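## Task

Take plate B83 off bench mat M1 and seat it in slot 4 of plate hotel H1, and seat plate B80 in slot 5. Both plates must be fully home, with the labelled short end facing the front of the slot. The third plate, B38, must finish entirely on M1. Anything that stays put only because the robot is holding it does not count. When finished, release and move the gripper away.

## Robot and tools

Robot: a single four-axis plate-moving arm. From the base outward its joints are lift (0.000 to 0.550 m), shoulder (-2.000 to 2.000 rad), elbow (-2.800 to 2.800 rad) and wrist yaw (-12.566 to 12.566 rad). It ends in a two-finger gripper that always stays level and cannot tilt. If the elbow reading gets within 0.4 rad of 0, the arm may fold up and fault, so keep it clear of that.

Frames: the scene frame has its origin on the table top directly under the arm base. +z points up, and looking along +x, +y is to the left. The gripper frame has the fingers pointing along its +x and closing along its y. The reported end_effector_position is the midpoint between the two rubber pads, 2 to 3 cm behind the fingertips.

Tool execute_actions takes {"actions": [...]}, a list of actions run in order. Each action has one or more of the keys "rows", "steps" and "until". An empty list just returns the current state and images.
- rows: a table of 1 to 15 rows, each applied for one control step (1/30 s). A row is one list of 5 numbers, each in [-1, 1], in the order dx, dy, dz, rz, opening.
- dx, dy, dz, rz are a target offset, not a pose. They are measured in the gripper's own axes, from the gripper's measured pose when the action starts. Every row is measured from that same start pose and does not add to the previous row. For the first action in a call, the start is the last pose reported in this scene. Scale: 1.0 equals 0.6 m for dx, dy, dz and 180 degrees for rz. Positive rz turns the gripper about its z axis from +x toward +y.
- opening is an absolute command: +1 is fully open (0.140 m), -1 is closed (the pads still stay 0.066 m apart). Going from open to closed takes at least about 0.6 s.
- steps: 1 to 450, at least the number of rows, default 15. Once the rows run out, the arm keeps heading to the last row's target and keeps that row's opening, so give long moves plenty of steps.
- until: ends the action at the first step where every condition holds; it only reads devices and does not halt the arm. The only device is scanner, with fields code (an ID string such as "b83", or "no_read") and reads (a count). Write a string directly or as [comparison, value]; a number always needs a comparison: "=", "!=", "<", "<=", ">", ">=". Example: {"steps": 150, "until": {"scanner": {"code": "b80"}}}.
Any out-of-range value or unknown name makes the whole call be rejected before any motion.

Each control step the commanded pose is clipped to at most 70 mm and 16 degrees from the measured pose, and the arm follows by damped inverse kinematics. A big move may fall short by the time the result returns; send what is left in the next action rather than counting on the arm to drift on. For smooth motion, ramp up gradually: raising an offset by 0.01 per row is 6 mm per step, about 0.18 m/s. Sudden starts can shake a held plate loose.

Tool zoom_image: camera is "cam_high" (fixed, looking down over the work area) or "cam_wrist" (on the hand); region is [x0, y0, x1, y1] in pixels of that camera's latest 504x504 image, top-left is (0, 0), at most 504 by 504. Calibration data (intrinsics, distortion, world-to-camera transform) come with the task and may be off by a few degrees and millimetres.

Tool finished_scene: scene is an integer, 1 or 2. It closes that scene for good and starts the next. Call it only once the goal is met and stable, the gripper is open and away from the plates.

Result lines: end_effector_position (m) and end_effector_quat_wxyz in the scene frame (the printed position can be slightly off, more at long reach); Joint positions (lift m, shoulder, elbow, wrist yaw rad, then pad gap m); grip_measured (opening on the command scale); Hand target (pose the controller is currently driving toward); "pose unreachable" (the clearance check altered or dropped the target; the arm soon stops until new rows arrive); scanner code and reads; MOTOR HOT and OVER-TEMPERATURE FAULT warnings.

Identifying plates: put a plate flat in nest RD with its well A1 at the nest corner marked A1; once nothing blocks the scanner, code shows its ID (never a wrong one). Well A1 sits at the labelled short end, in the corner opposite the labelled long side.

Hotel H1 has 6 slots numbered upward from 1 at the bottom. A plate is home when it rests flat on the shelf's two prongs, short end facing out, behind both front pins and between the side pins.

Gripping: hold by commanding an opening about 0.04 below grip_measured; a smaller margin gives a lighter grip. Readings can be off by around 1 mm throughout a scene. Each pad pushes up to about 18 N; a fast close can press harder. Brief tugs on held items or pushes on loose ones can happen.

Avoid: dropping plates, knocking anything off the table, slamming or pushing hard. Contact torque reaching a joint's load limit (lift 57 N, shoulder 8.55 N m, elbow 4.27 N m, wrist yaw 1.42 N m, including held weight) halts the arm for 10 s and discards the rest of the call. Holding a load warms the motors, even while you are thinking, because the arm keeps the last command meanwhile; at 100 °C the brakes engage until cooling. Keep loaded holds short.

Each tool is called after ">>>" as a command line: name --argument value for each argument, lists and objects as JSON in quotes; but a table of rows of numbers goes row by row, as --pt "numbers of a row", without its own name.

## Session

>>> execute_actions --actions '[]'

Scene clock: 0.00 s.
end_effector_position=(+0.6734, +0.2544, +0.2132) grip_measured=+1.00 end_effector_quat_wxyz=(+0.902, -0.000, -0.000, +0.432)
Joint positions: [ 0.208 -0.189 -1.981 -3.22   0.14 ]
Hand target: +0.673, +0.254, +0.213; +0.902, -0.000, -0.000, +0.432
scanner: code=no_read reads=0

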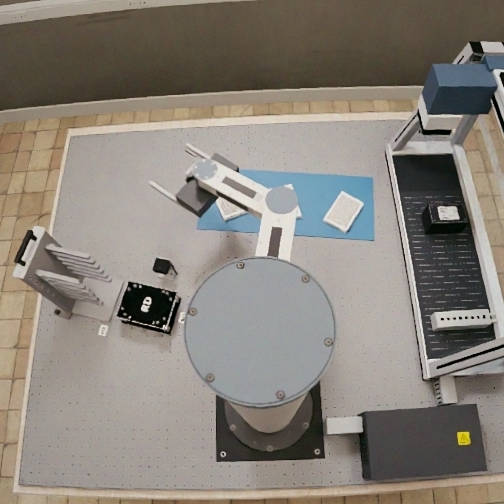

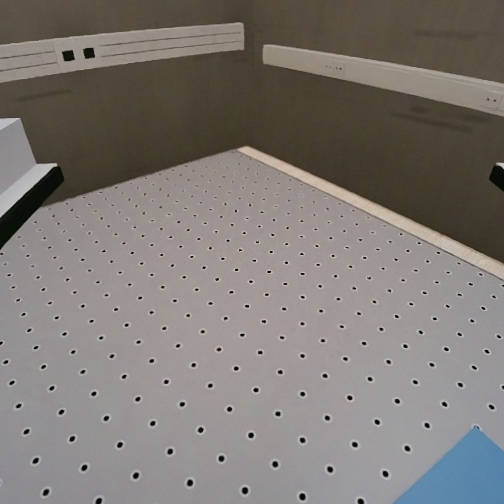

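>>> zoom_image --camera "cam_high" --region '[0, 200, 200, 360]'

>>> zoom_image --camera "cam_high" --region '[140, 130, 390, 260]'

Region (0, 200, 200, 360) of cam_high's 504x504 image, scaled by 2.520, with more detail than that image has; it fills the top 403 rows of this view, and the rest is white.

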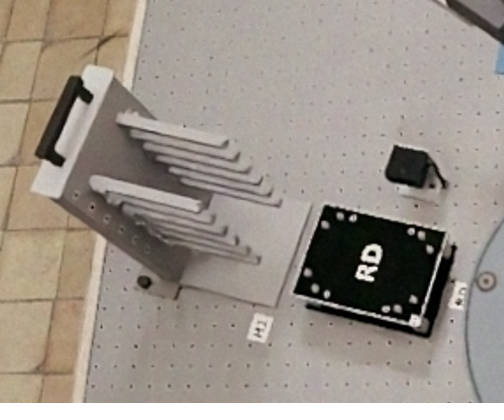

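Region (140, 130, 390, 260) of cam_high's 504x504 image, scaled by 2.016, with more detail than that image has; it fills the top 262 rows of this view, and the rest is white.

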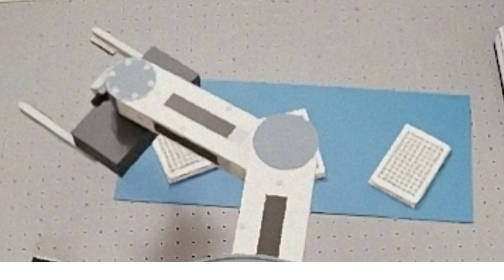

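>>> execute_actions --actions '[{"rows":[[-0.859,-0.193,-0.13,-0.467,1]],"steps":120}]'

Scene clock: 40.70 s.
end_effector_position=(+0.4400, -0.2195, +0.1352) grip_measured=+1.00 end_effector_quat_wxyz=(+0.959, -0.000, -0.000, -0.284)
Joint positions: [ 0.13  -1.762 -0.799 -4.297  0.14 ]
Hand target: +0.440, -0.219, +0.135; +0.959, -0.000, -0.000, -0.283
Off the commanded pose: 0.000 m, 0 deg.
scanner: code=no_read reads=0
camera_calibration (this result's frames):
cam_wrist: T_world_to_cam=[[-0.547277, -0.836947, -0.00255902, 0.0659962], [-0.500001, 0.329398, -0.800934, 0.388063], [0.671183, -0.437054, -0.598747, -0.214543], [0, 0, 0, 1]] pos_world=[0.374148, -0.166359, 0.182525]

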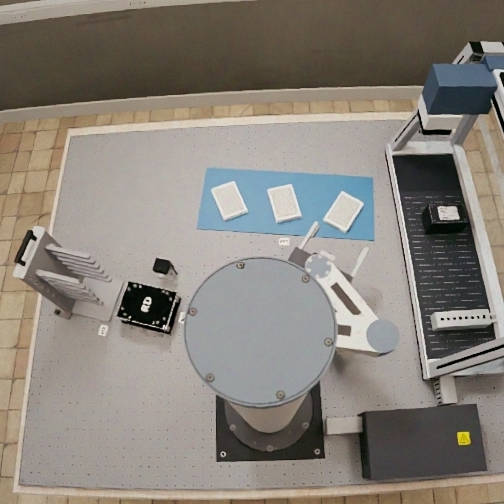

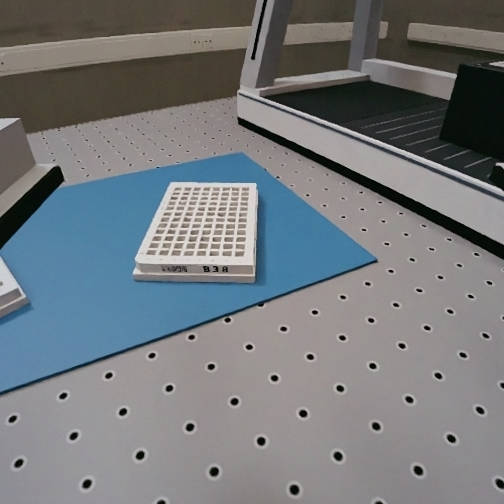

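>>> execute_actions --actions '[{"rows":[[-0.007,0.195,0,0.25,1]],"steps":50}]'

Scene clock: 69.80 s.
end_effector_position=(+0.5001, -0.1193, +0.1352) grip_measured=+1.00 end_effector_quat_wxyz=(+0.995, -0.000, -0.000, +0.105)
Joint positions: [ 0.13  -1.616 -0.946 -3.511  0.14 ]
Hand target: +0.500, -0.119, +0.135; +0.994, -0.000, -0.000, +0.105
Off the commanded pose: 0.000 m, 0 deg.
scanner: code=no_read reads=0
camera_calibration (this result's frames):
cam_wrist: T_world_to_cam=[[0.204062, -0.978955, -0.00255902, -0.209872], [-0.586568, -0.120176, -0.800934, 0.374795], [0.783771, 0.164941, -0.598747, -0.195611], [0, 0, 0, 1]] pos_world=[0.415984, -0.12815, 0.182527]

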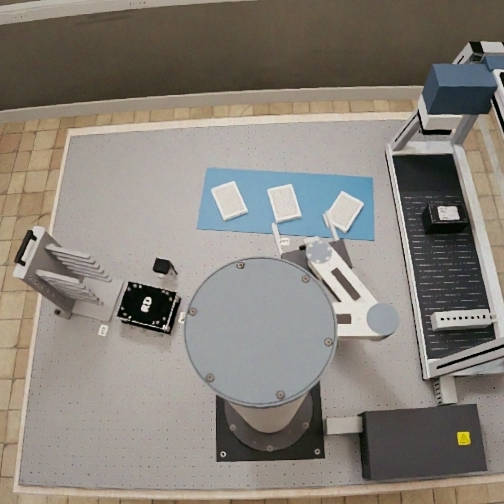

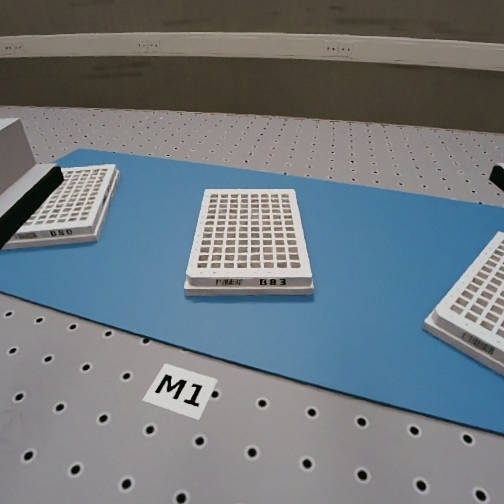

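>>> execute_actions --actions '[{"rows":[[0.28,0.016,-0.1,0,0.2]],"steps":40},{"rows":[[0,0,-0.105,0,0.2]],"steps":30},{"rows":[[0,0,0,0,0],[0,0,0,0,-0.1],[0,0,0,0,-0.2],[0,0,0,0,-0.25],[0,0,0,0,-0.3],[0,0,0,0,-0.34],[0,0,0,0,-0.38],[0,0,0,0,-0.41],[0,0,0,0,-0.44],[0,0,0,0,-0.46],[0,0,0,0,-0.48],[0,0,0,0,-0.5],[0,0,0,0,-0.52]],"steps":30}]'

Scene clock: 95.43 s.
end_effector_position=(+0.6625, -0.0750, +0.0184) grip_measured=+0.20 end_effector_quat_wxyz=(+0.995, -0.000, -0.000, +0.104)
Joint positions: [ 0.013 -1.005 -1.554 -3.516  0.11 ]
Hand target: +0.662, -0.075, +0.018; +0.995, -0.000, -0.000, +0.104
Off the commanded pose: 0.006 m, 0 deg.
TORQUE FAULT: the external load on joint 1 (lift) reached its load limit, and the arm stopped for 10 seconds. The arm's remaining commands of this call were not run. The arm holds where it stopped, with its grip as last carried out, and accepts commands again: back off and push less far. The arm stops again, at the same cost, whenever a joint's load reaches its limit.
scanner: code=no_read reads=0
camera_calibration (this result's frames):
cam_wrist: T_world_to_cam=[[0.203767, -0.979016, -0.00255902, -0.199832], [-0.586604, -0.119999, -0.800934, 0.381818], [0.78382, 0.164705, -0.598747, -0.400138], [0, 0, 0, 1]] pos_world=[0.578331, -0.0839161, 0.0657182]

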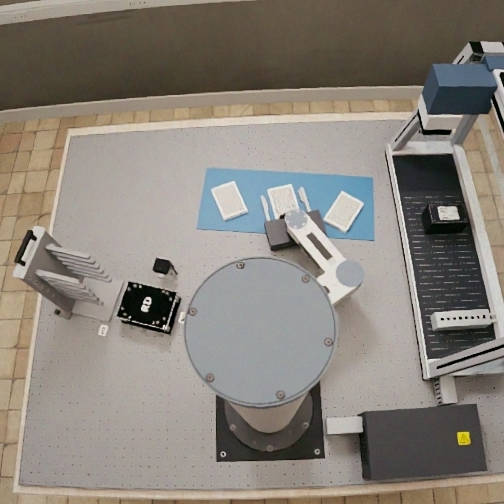

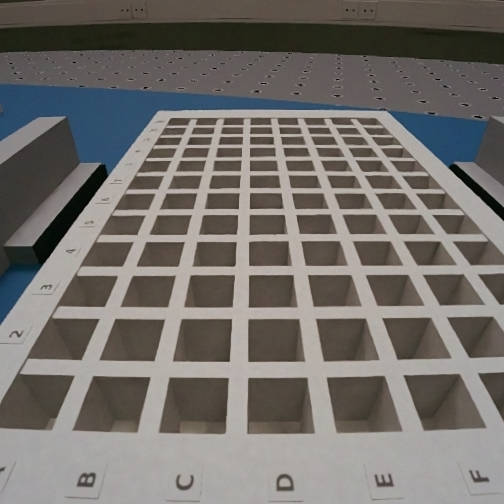

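>>> execute_actions --actions '[{"rows":[[-0.01,0,0.005,0,0.2]],"steps":15},{"rows":[[0,0,0,0,0],[0,0,0,0,-0.1],[0,0,0,0,-0.2],[0,0,0,0,-0.25],[0,0,0,0,-0.3],[0,0,0,0,-0.34],[0,0,0,0,-0.38],[0,0,0,0,-0.41],[0,0,0,0,-0.44],[0,0,0,0,-0.46],[0,0,0,0,-0.48],[0,0,0,0,-0.5],[0,0,0,0,-0.52]],"steps":30}]'

Scene clock: 108.10 s.
end_effector_position=(+0.6566, -0.0763, +0.0214) grip_measured=-0.47 end_effector_quat_wxyz=(+0.995, -0.000, -0.000, +0.104)
Joint positions: [ 0.016 -1.025 -1.525 -3.524  0.085]
Hand target: +0.657, -0.076, +0.021; +0.995, -0.000, -0.000, +0.104
Off the commanded pose: 0.000 m, 0 deg.
scanner: code=no_read reads=0
camera_calibration (this result's frames):
cam_wrist: T_world_to_cam=[[0.203962, -0.978975, -0.00255902, -0.200011], [-0.58658, -0.120116, -0.800934, 0.38064], [0.783787, 0.164861, -0.598747, -0.393478], [0, 0, 0, 1]] pos_world=[0.572474, -0.0852153, 0.0687618]

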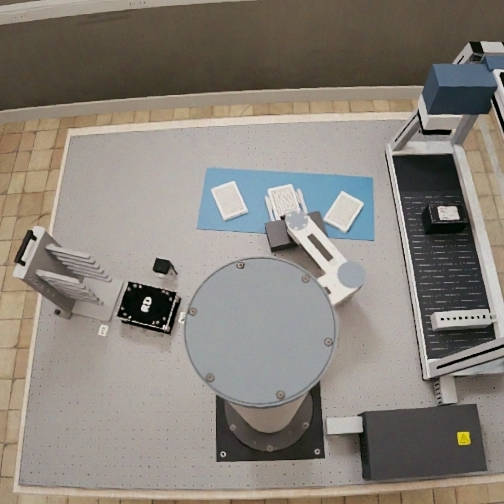

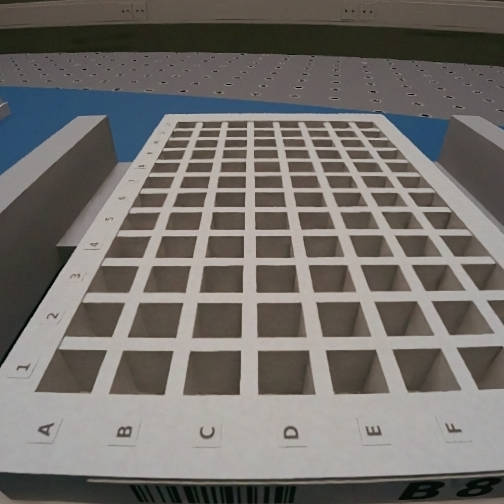

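>>> execute_actions --actions '[{"rows":[[0,0,0.005,0,-0.52],[0,0,0.012,0,-0.52],[0,0,0.022,0,-0.52],[0,0,0.035,0,-0.52],[0,0,0.05,0,-0.52],[0,0,0.07,0,-0.52],[0,0,0.1,0,-0.52],[0,0,0.33,0,-0.52]],"steps":50},{"rows":[[-0.003,0.005,0,0.003,-0.52],[-0.007,0.012,0,0.006,-0.52],[-0.012,0.022,0,0.01,-0.52],[-0.02,0.035,0,0.016,-0.52],[-0.03,0.055,0,0.025,-0.52],[-0.045,0.08,0,0.035,-0.52],[-0.06,0.11,0,0.05,-0.52],[-0.425,0.78,0,0.335,-0.52]],"steps":110}]'

Scene clock: 132.27 s.
end_effector_position=(+0.3101, +0.3284, +0.2194) grip_measured=-0.47 end_effector_quat_wxyz=(+0.807, -0.000, -0.000, +0.590)
Joint positions: [ 0.214  0.148 -0.843 -4.326  0.085]
Hand target: +0.310, +0.328, +0.219; +0.808, -0.000, -0.000, +0.590
Off the commanded pose: 0.000 m, 0 deg.
scanner: code=no_read reads=0
camera_calibration (this result's frames):
cam_wrist: T_world_to_cam=[[0.951503, -0.307627, -0.00255902, -0.184938], [-0.186142, -0.569083, -0.800934, 0.407844], [0.244933, 0.762568, -0.598747, -0.099222], [0, 0, 0, 1]] pos_world=[0.276189, 0.250869, 0.266774]

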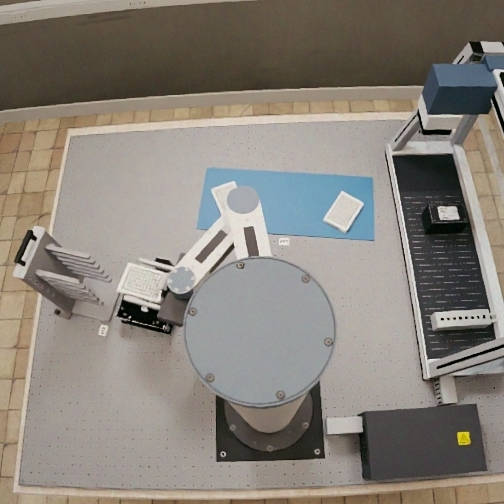

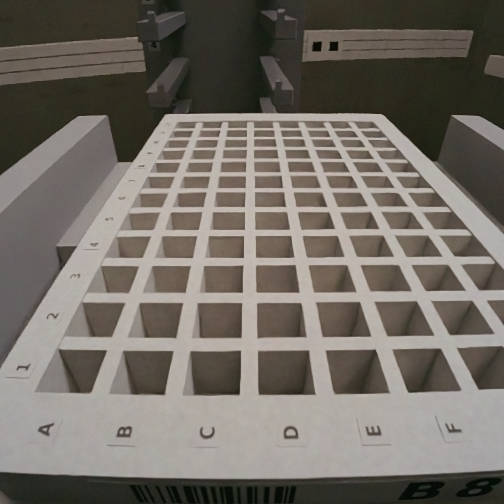

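>>> zoom_image --camera "cam_wrist" --region '[120, 0, 330, 120]'

Region (120, 0, 330, 120) of cam_wrist's 504x504 image, scaled by 2.400, with more detail than that image has; it fills the top 288 rows of this view, and the rest is white.

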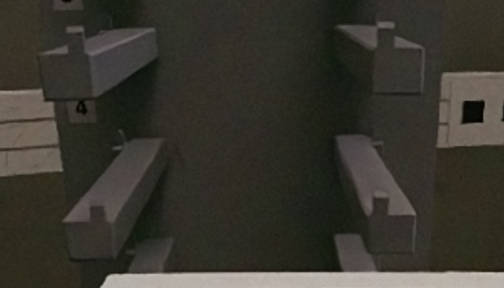

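>>> execute_actions --actions '[{"rows":[[0.005,0.003,0,0,-0.52],[0.015,0.01,0.005,0.003,-0.52],[0.03,0.02,0.01,0.006,-0.52],[0.07,0.04,0.02,0.011,-0.52]],"steps":30}]'

>>> zoom_image --camera "cam_wrist" --region '[150, 0, 390, 130]'

Scene clock: 157.17 s.
end_effector_position=(+0.3001, +0.3757, +0.2315) grip_measured=-0.47 end_effector_quat_wxyz=(+0.797, -0.000, -0.000, +0.604)
Joint positions: [ 0.226  0.3   -1.02  -4.267  0.085]
Hand target: +0.300, +0.376, +0.231; +0.797, -0.000, -0.000, +0.604
Off the commanded pose: 0.000 m, 0 deg.
scanner: code=no_read reads=0
camera_calibration (this result's frames):
cam_wrist: T_world_to_cam=[[0.961423, -0.275063, -0.00255902, -0.17603], [-0.166665, -0.575089, -0.800934, 0.438976], [0.218836, 0.770463, -0.598747, -0.120812], [0, 0, 0, 1]] pos_world=[0.268839, 0.297112, 0.278805]

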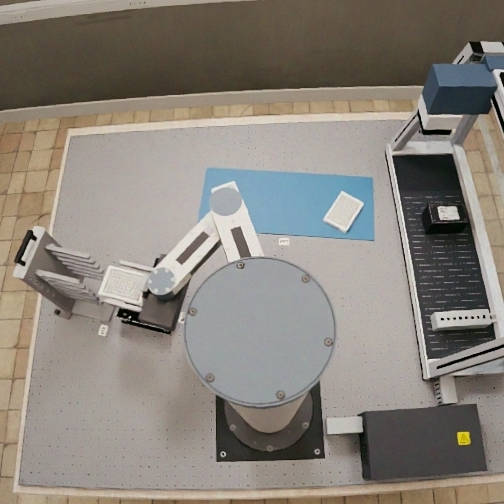

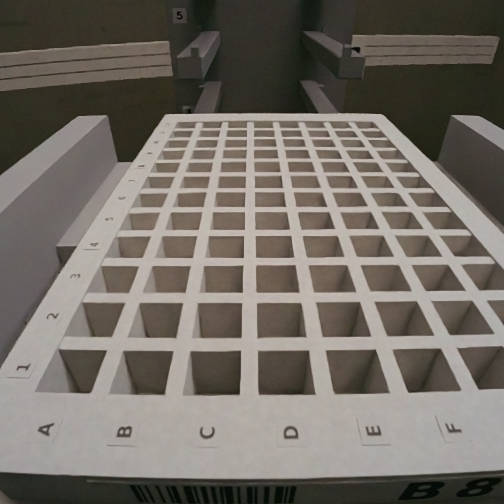

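Region (150, 0, 390, 130) of cam_wrist's 504x504 image, scaled by 2.100, with more detail than that image has; it fills the top 273 rows of this view, and the rest is white.

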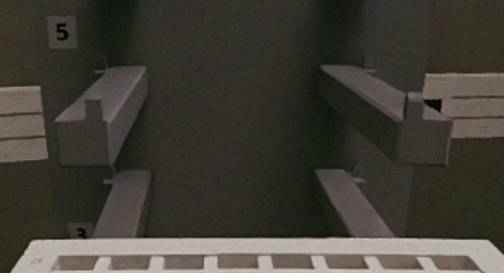

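>>> execute_actions --actions '[{"rows":[[0,0,0.0075,0,-0.52]],"steps":12},{"rows":[[0.005,0,0,0,-0.52],[0.01,0,0,0,-0.52],[0.016,0,0,0,-0.52],[0.022,0,0,0,-0.52],[0.028,0,0,0,-0.52],[0.034,0,0,0,-0.52],[0.04,0,0,0,-0.52],[0.046,0,0,0,-0.52],[0.052,0,0,0,-0.52],[0.058,0,0,0,-0.52],[0.064,0,0,0,-0.52],[0.07,0,0,0,-0.52]],"steps":25}]'

Scene clock: 184.43 s.
end_effector_position=(+0.3116, +0.4162, +0.2360) grip_measured=-0.47 end_effector_quat_wxyz=(+0.797, -0.000, -0.000, +0.603)
Joint positions: [ 0.231  0.38  -1.213 -4.155  0.085]
Hand target: +0.312, +0.416, +0.236; +0.797, -0.000, -0.000, +0.604
Off the commanded pose: 0.000 m, 0 deg.
scanner: code=no_read reads=0
camera_calibration (this result's frames):
cam_wrist: T_world_to_cam=[[0.961251, -0.275662, -0.00255902, -0.175657], [-0.167023, -0.574985, -0.800934, 0.467856], [0.219316, 0.770326, -0.598747, -0.151877], [0, 0, 0, 1]] pos_world=[0.280302, 0.337583, 0.283337]

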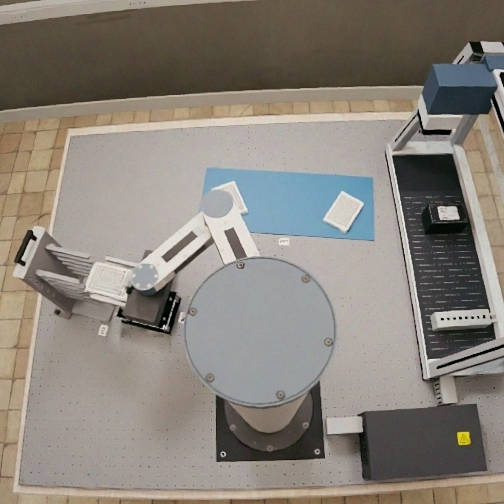

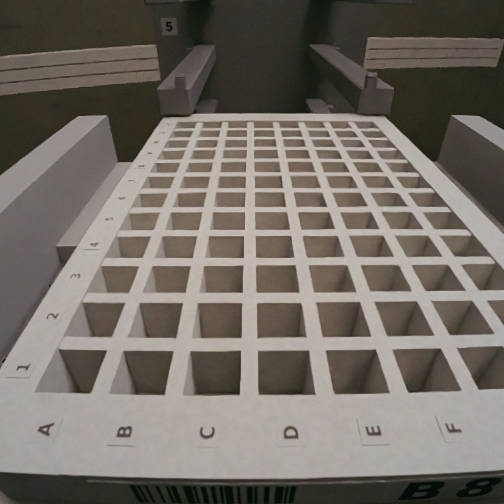

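>>> execute_actions --actions '[{"rows":[[0.005,-0.001,0,0,-0.52],[0.012,-0.001,0,0,-0.52],[0.02,-0.001,0,0,-0.52],[0.03,-0.001,0,0,-0.52],[0.042,-0.001,0,0,-0.52],[0.055,-0.001,0,0,-0.52],[0.07,-0.001,0,0,-0.52],[0.085,-0.001,0,0,-0.52],[0.1,-0.001,0,0,-0.52],[0.115,-0.001,0,0,-0.52],[0.13,-0.001,0,0,-0.52],[0.145,-0.001,0,0,-0.52],[0.16,-0.001,0,0,-0.52],[0.172,-0.001,0,0,-0.52],[0.183,-0.001,0,0,-0.52]],"steps":35}]'

Scene clock: 202.50 s.
end_effector_position=(+0.3421, +0.5217, +0.2360) grip_measured=-0.47 end_effector_quat_wxyz=(+0.798, -0.000, -0.000, +0.603)
Joint positions: [ 0.231  0.639 -1.799 -3.828  0.085]
Hand target: +0.342, +0.522, +0.236; +0.797, -0.000, -0.000, +0.603
Off the commanded pose: 0.000 m, 0 deg.
scanner: code=no_read reads=0
camera_calibration (this result's frames):
cam_wrist: T_world_to_cam=[[0.961175, -0.275927, -0.00255902, -0.175652], [-0.167182, -0.574939, -0.800934, 0.533664], [0.219528, 0.770266, -0.598747, -0.2399], [0, 0, 0, 1]] pos_world=[0.310716, 0.443144, 0.283341]

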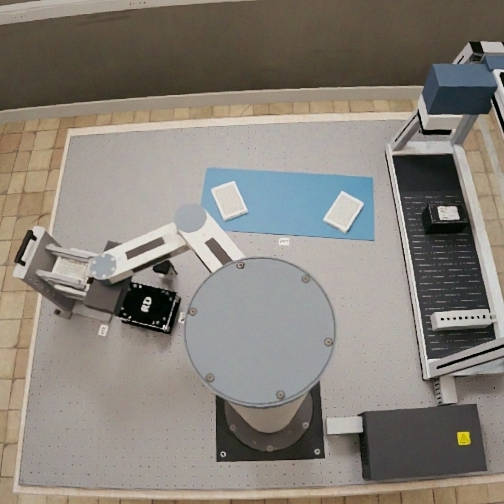

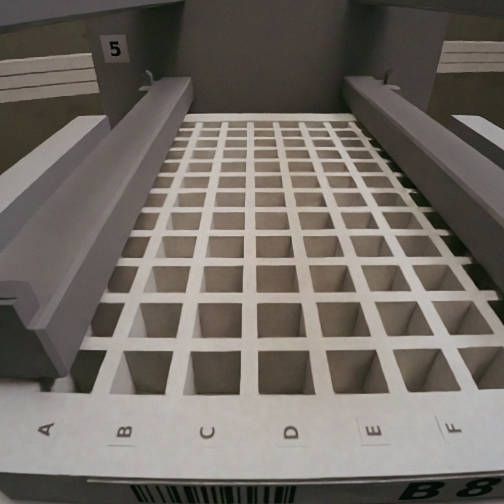

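>>> execute_actions --actions '[{"rows":[[0.003,0,0,0,-0.52],[0.006,0,0,0,-0.52],[0.009,0,0,0,-0.52],[0.012,0,0,0,-0.52],[0.015,0,0,0,-0.52],[0.018,0,0,0,-0.52],[0.021,0,0,0,-0.52],[0.024,0,0,0,-0.52]],"steps":20}]'

Scene clock: 218.03 s.
end_effector_position=(+0.3460, +0.5355, +0.2360) grip_measured=-0.47 end_effector_quat_wxyz=(+0.798, -0.000, -0.000, +0.603)
Joint positions: [ 0.231  0.681 -1.891 -3.778  0.085]
Hand target: +0.346, +0.536, +0.236; +0.798, -0.000, -0.000, +0.603
Off the commanded pose: 0.000 m, 0 deg.
scanner: code=no_read reads=0
camera_calibration (this result's frames):
cam_wrist: T_world_to_cam=[[0.961083, -0.276248, -0.00255902, -0.175416], [-0.167373, -0.574883, -0.800934, 0.542316], [0.219785, 0.770193, -0.598747, -0.251475], [0, 0, 0, 1]] pos_world=[0.314629, 0.456994, 0.283341]

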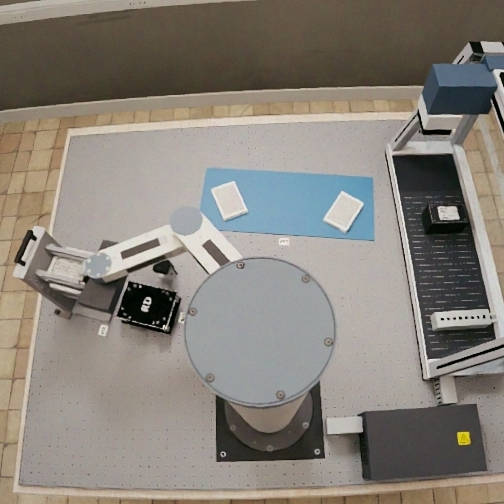

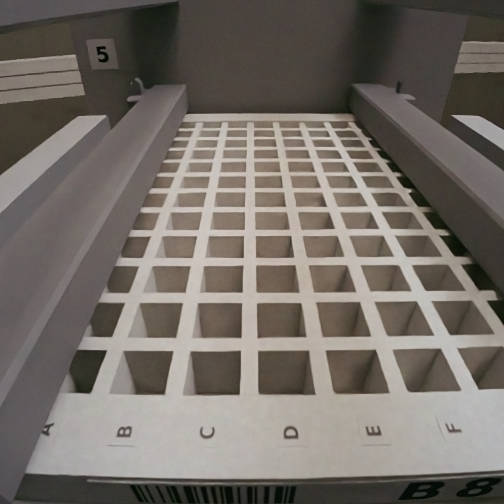

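>>> execute_actions --actions '[{"rows":[[0.003,0,0,0,-0.52],[0.006,0,0,0,-0.52],[0.009,0,0,0,-0.52],[0.012,0,0,0,-0.52]],"steps":15},{"rows":[[0,0,-0.002,0,-0.52],[0,0,-0.004,0,-0.52],[0,0,-0.006,0,-0.52],[0,0,-0.008,0,-0.52],[0,0,-0.01,0,-0.52],[0,0,-0.012,0,-0.52]],"steps":18},{"rows":[[0,0,0,0,-0.47],[0,0,0,0,-0.44],[0,0,0,0,-0.4],[0,0,0,0,-0.3],[0,0,0,0,-0.1]],"steps":15},{"rows":[[-0.22,0,0,0,-0.1]],"steps":35}]'

Scene clock: 235.03 s.
end_effector_position=(+0.3118, +0.4146, +0.2288) grip_measured=-0.10 end_effector_quat_wxyz=(+0.798, -0.000, -0.000, +0.603)
Joint positions: [ 0.224  0.375 -1.206 -4.158  0.099]
Hand target: +0.312, +0.415, +0.229; +0.798, -0.000, -0.000, +0.603
Off the commanded pose: 0.000 m, 0 deg.
scanner: code=no_read reads=0
camera_calibration (this result's frames):
cam_wrist: T_world_to_cam=[[0.961017, -0.276477, -0.00255902, -0.175887], [-0.16751, -0.574843, -0.800934, 0.461288], [0.219968, 0.77014, -0.598747, -0.155162], [0, 0, 0, 1]] pos_world=[0.280432, 0.336036, 0.276108]

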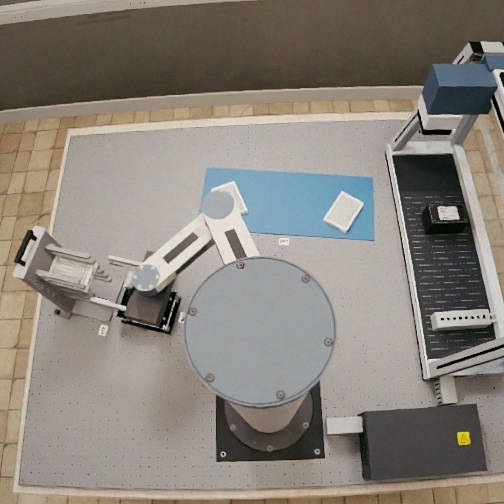

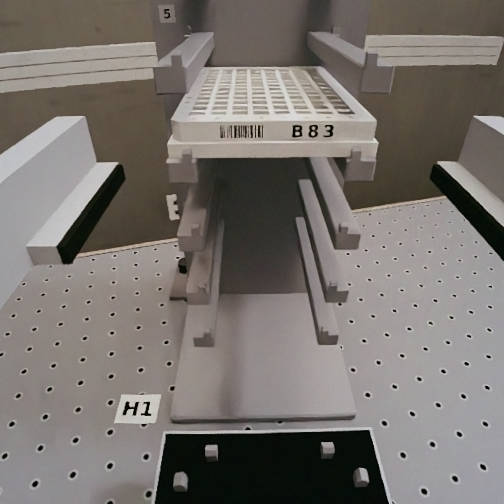

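>>> execute_actions --actions '[{"rows":[[-0.482,-0.51,0,-0.3,0.2]],"steps":55},{"rows":[[0,0,-0.16,0,0.2]],"steps":25}]'

Scene clock: 246.33 s.
end_effector_position=(+0.5272, +0.0529, +0.1327) grip_measured=+0.20 end_effector_quat_wxyz=(+0.985, -0.000, -0.000, +0.175)
Joint positions: [ 0.128 -0.952 -0.864 -4.115  0.11 ]
Hand target: +0.527, +0.053, +0.133; +0.985, -0.000, -0.000, +0.175
Off the commanded pose: 0.000 m, 0 deg.
scanner: code=no_read reads=0
camera_calibration (this result's frames):
cam_wrist: T_world_to_cam=[[0.340557, -0.94022, -0.00255902, -0.120875], [-0.563656, -0.201982, -0.800934, 0.40162], [0.752538, 0.274206, -0.598747, -0.236003], [0, 0, 0, 1]] pos_world=[0.445142, 0.0321844, 0.180056]

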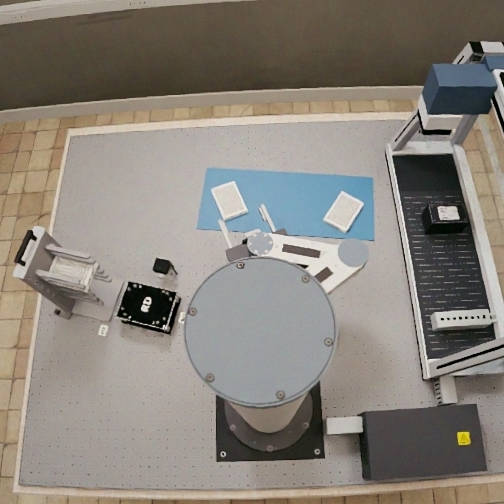

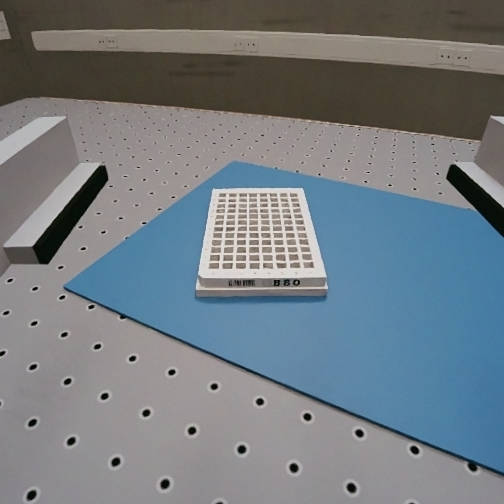

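>>> execute_actions --actions '[{"rows":[[0.26,0.004,-0.12,0.003,0.2]],"steps":35},{"rows":[[0,0,-0.04,0,0.2],[0,0,-0.04,0,0.2],[0,0,-0.04,0,0.2],[0,0,-0.04,0,0.2],[0,0,-0.04,0,0.2],[0,0,-0.045,0,0.2],[0,0,-0.05,0,0.2],[0,0,-0.055,0,0.2],[0,0,-0.06,0,0.2],[0,0,-0.0655,0,0.2]],"steps":25},{"rows":[[0,0,0,0,0],[0,0,0,0,-0.1],[0,0,0,0,-0.2],[0,0,0,0,-0.25],[0,0,0,0,-0.3],[0,0,0,0,-0.34],[0,0,0,0,-0.38],[0,0,0,0,-0.41],[0,0,0,0,-0.44],[0,0,0,0,-0.46],[0,0,0,0,-0.48],[0,0,0,0,-0.5],[0,0,0,0,-0.52]],"steps":22},{"rows":[[0,0,0.005,0,-0.52],[0,0,0.012,0,-0.52],[0,0,0.022,0,-0.52],[0,0,0.035,0,-0.52],[0,0,0.05,0,-0.52],[0,0,0.07,0,-0.52],[0,0,0.1,0,-0.52],[0,0,0.417,0,-0.52]],"steps":50}]'

Scene clock: 263.93 s.
end_effector_position=(+0.6729, +0.1088, +0.2716) grip_measured=-0.47 end_effector_quat_wxyz=(+0.984, -0.000, -0.000, +0.179)
Joint positions: [ 0.267 -0.541 -1.587 -3.795  0.085]
Hand target: +0.673, +0.109, +0.272; +0.984, -0.000, -0.000, +0.179
Off the commanded pose: 0.000 m, 0 deg.
scanner: code=no_read reads=0
camera_calibration (this result's frames):
cam_wrist: T_world_to_cam=[[0.349032, -0.937107, -0.00255902, -0.123628], [-0.561809, -0.207062, -0.800934, 0.605578], [0.750031, 0.280989, -0.598747, -0.276929], [0, 0, 0, 1]] pos_world=[0.591075, 0.0873543, 0.318901]

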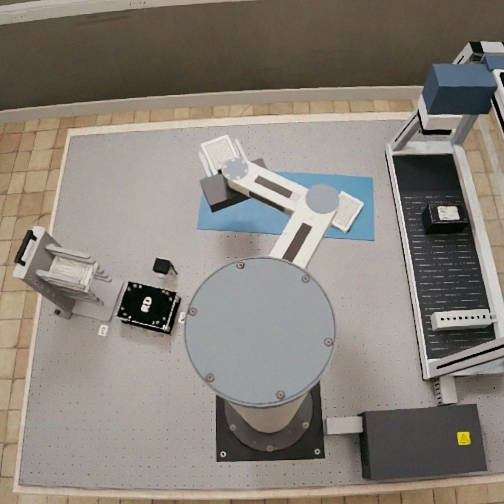

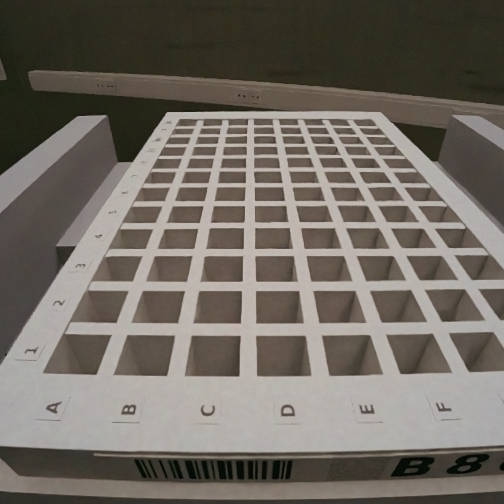

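>>> execute_actions --actions '[{"rows":[[-0.003,0.005,0,0.003,-0.52],[-0.008,0.012,0,0.008,-0.52],[-0.015,0.022,0,0.015,-0.52],[-0.025,0.035,0,0.025,-0.52],[-0.04,0.055,0,0.04,-0.52],[-0.055,0.08,0,0.06,-0.52],[-0.08,0.11,0,0.08,-0.52],[-0.434,0.621,0,0.298,-0.52]],"steps":70},{"rows":[[0.005,0,0,0,-0.52],[0.012,0,0,0,-0.52],[0.02,0,0,0,-0.52],[0.03,0,0,0,-0.52],[0.04,0,0,0,-0.52],[0.05,0,0,0,-0.52],[0.06,0,0,0,-0.52],[0.07,0,0,0,-0.52],[0.078,0,0,0,-0.52]],"steps":22}]'

Scene clock: 284.67 s.
end_effector_position=(+0.3107, +0.4107, +0.2715) grip_measured=-0.47 end_effector_quat_wxyz=(+0.797, -0.000, -0.000, +0.604)
Joint positions: [ 0.267  0.367 -1.187 -4.166  0.085]
Hand target: +0.311, +0.411, +0.272; +0.797, -0.000, -0.000, +0.604
Off the commanded pose: 0.000 m, 0 deg.
scanner: code=no_read reads=0
camera_calibration (this result's frames):
cam_wrist: T_world_to_cam=[[0.961521, -0.274719, -0.00255902, -0.176642], [-0.166459, -0.575149, -0.800934, 0.492923], [0.21856, 0.770541, -0.598747, -0.126027], [0, 0, 0, 1]] pos_world=[0.279441, 0.332087, 0.318889]

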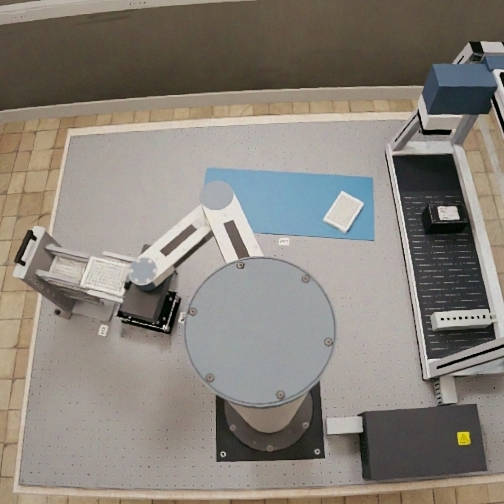

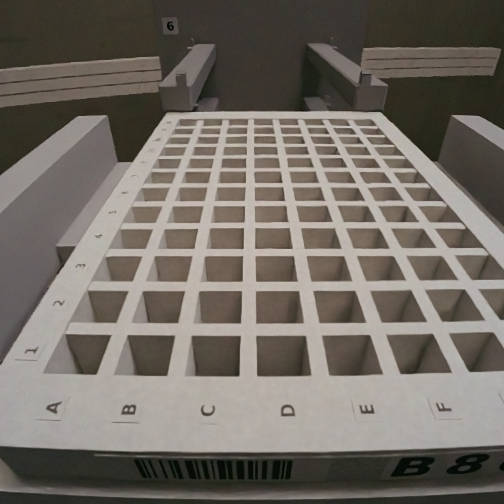

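>>> execute_actions --actions '[{"rows":[[0.005,0,0,-0.001,-0.52],[0.013,0,0,-0.001,-0.52],[0.025,0,0,-0.001,-0.52],[0.04,0,0,-0.001,-0.52],[0.057,0,0,-0.001,-0.52],[0.075,0,0,-0.001,-0.52],[0.093,0,0,-0.001,-0.52],[0.11,0,0,-0.001,-0.52],[0.128,0,0,-0.001,-0.52],[0.145,0,0,-0.001,-0.52],[0.16,0,0,-0.001,-0.52],[0.175,0,0,-0.001,-0.52],[0.19,0,0,-0.001,-0.52]],"steps":30},{"rows":[[0.004,0,0,0,-0.52],[0.008,0,0,0,-0.52],[0.012,0,0,0,-0.52],[0.016,0,0,0,-0.52],[0.02,0,0,0,-0.52],[0.024,0,0,0,-0.52],[0.028,0,0,0,-0.52],[0.032,0,0,0,-0.52]],"steps":18},{"rows":[[0,0,-0.002,0,-0.52],[0,0,-0.004,0,-0.52],[0,0,-0.006,0,-0.52],[0,0,-0.008,0,-0.52],[0,0,-0.01,0,-0.52],[0,0,-0.012,0,-0.52]],"steps":16},{"rows":[[0,0,0,0,-0.47],[0,0,0,0,-0.44],[0,0,0,0,-0.4],[0,0,0,0,-0.3],[0,0,0,0,-0.1]],"steps":15},{"rows":[[-0.26,0,0,0,-0.1]],"steps":35}]'

>>> zoom_image --camera "cam_wrist" --region '[130, 0, 430, 300]'

Scene clock: 306.00 s.
end_effector_position=(+0.3041, +0.3880, +0.2643) grip_measured=-0.10 end_effector_quat_wxyz=(+0.799, -0.000, -0.000, +0.602)
Joint positions: [ 0.259  0.324 -1.078 -4.237  0.099]
Hand target: +0.304, +0.388, +0.264; +0.799, -0.000, -0.000, +0.602
Off the commanded pose: 0.000 m, 0 deg.
scanner: code=no_read reads=0
camera_calibration (this result's frames):
cam_wrist: T_world_to_cam=[[0.960296, -0.278972, -0.00255902, -0.174505], [-0.169003, -0.574406, -0.800934, 0.473503], [0.221968, 0.769566, -0.598747, -0.112112], [0, 0, 0, 1]] pos_world=[0.272486, 0.309579, 0.311672]

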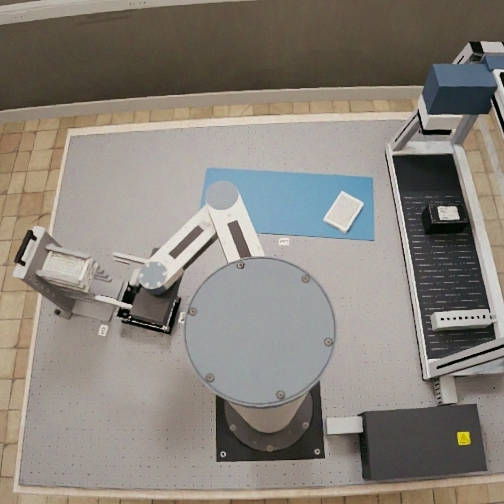

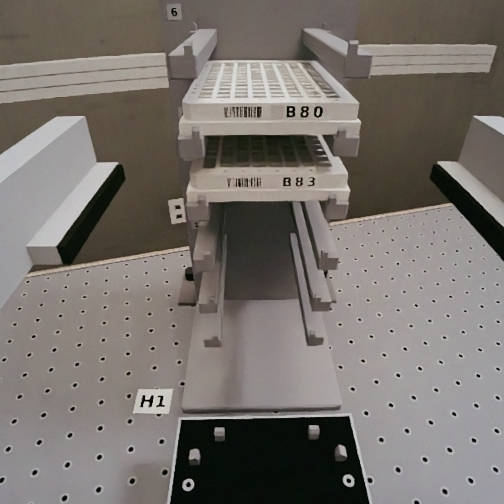

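Region (130, 0, 430, 300) of cam_wrist's 504x504 image, scaled by 1.680, with more detail than that image has.

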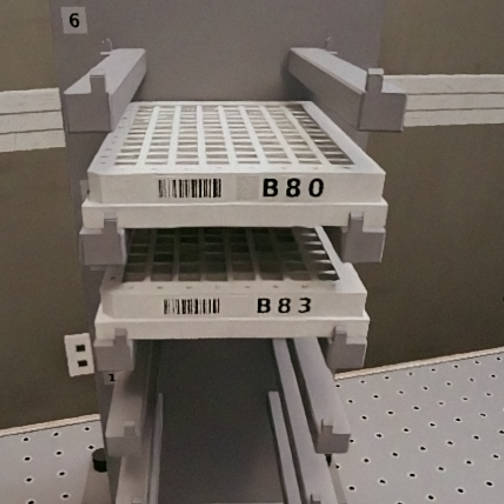

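>>> finished_scene --scene 1

The scene is finished: the task was done.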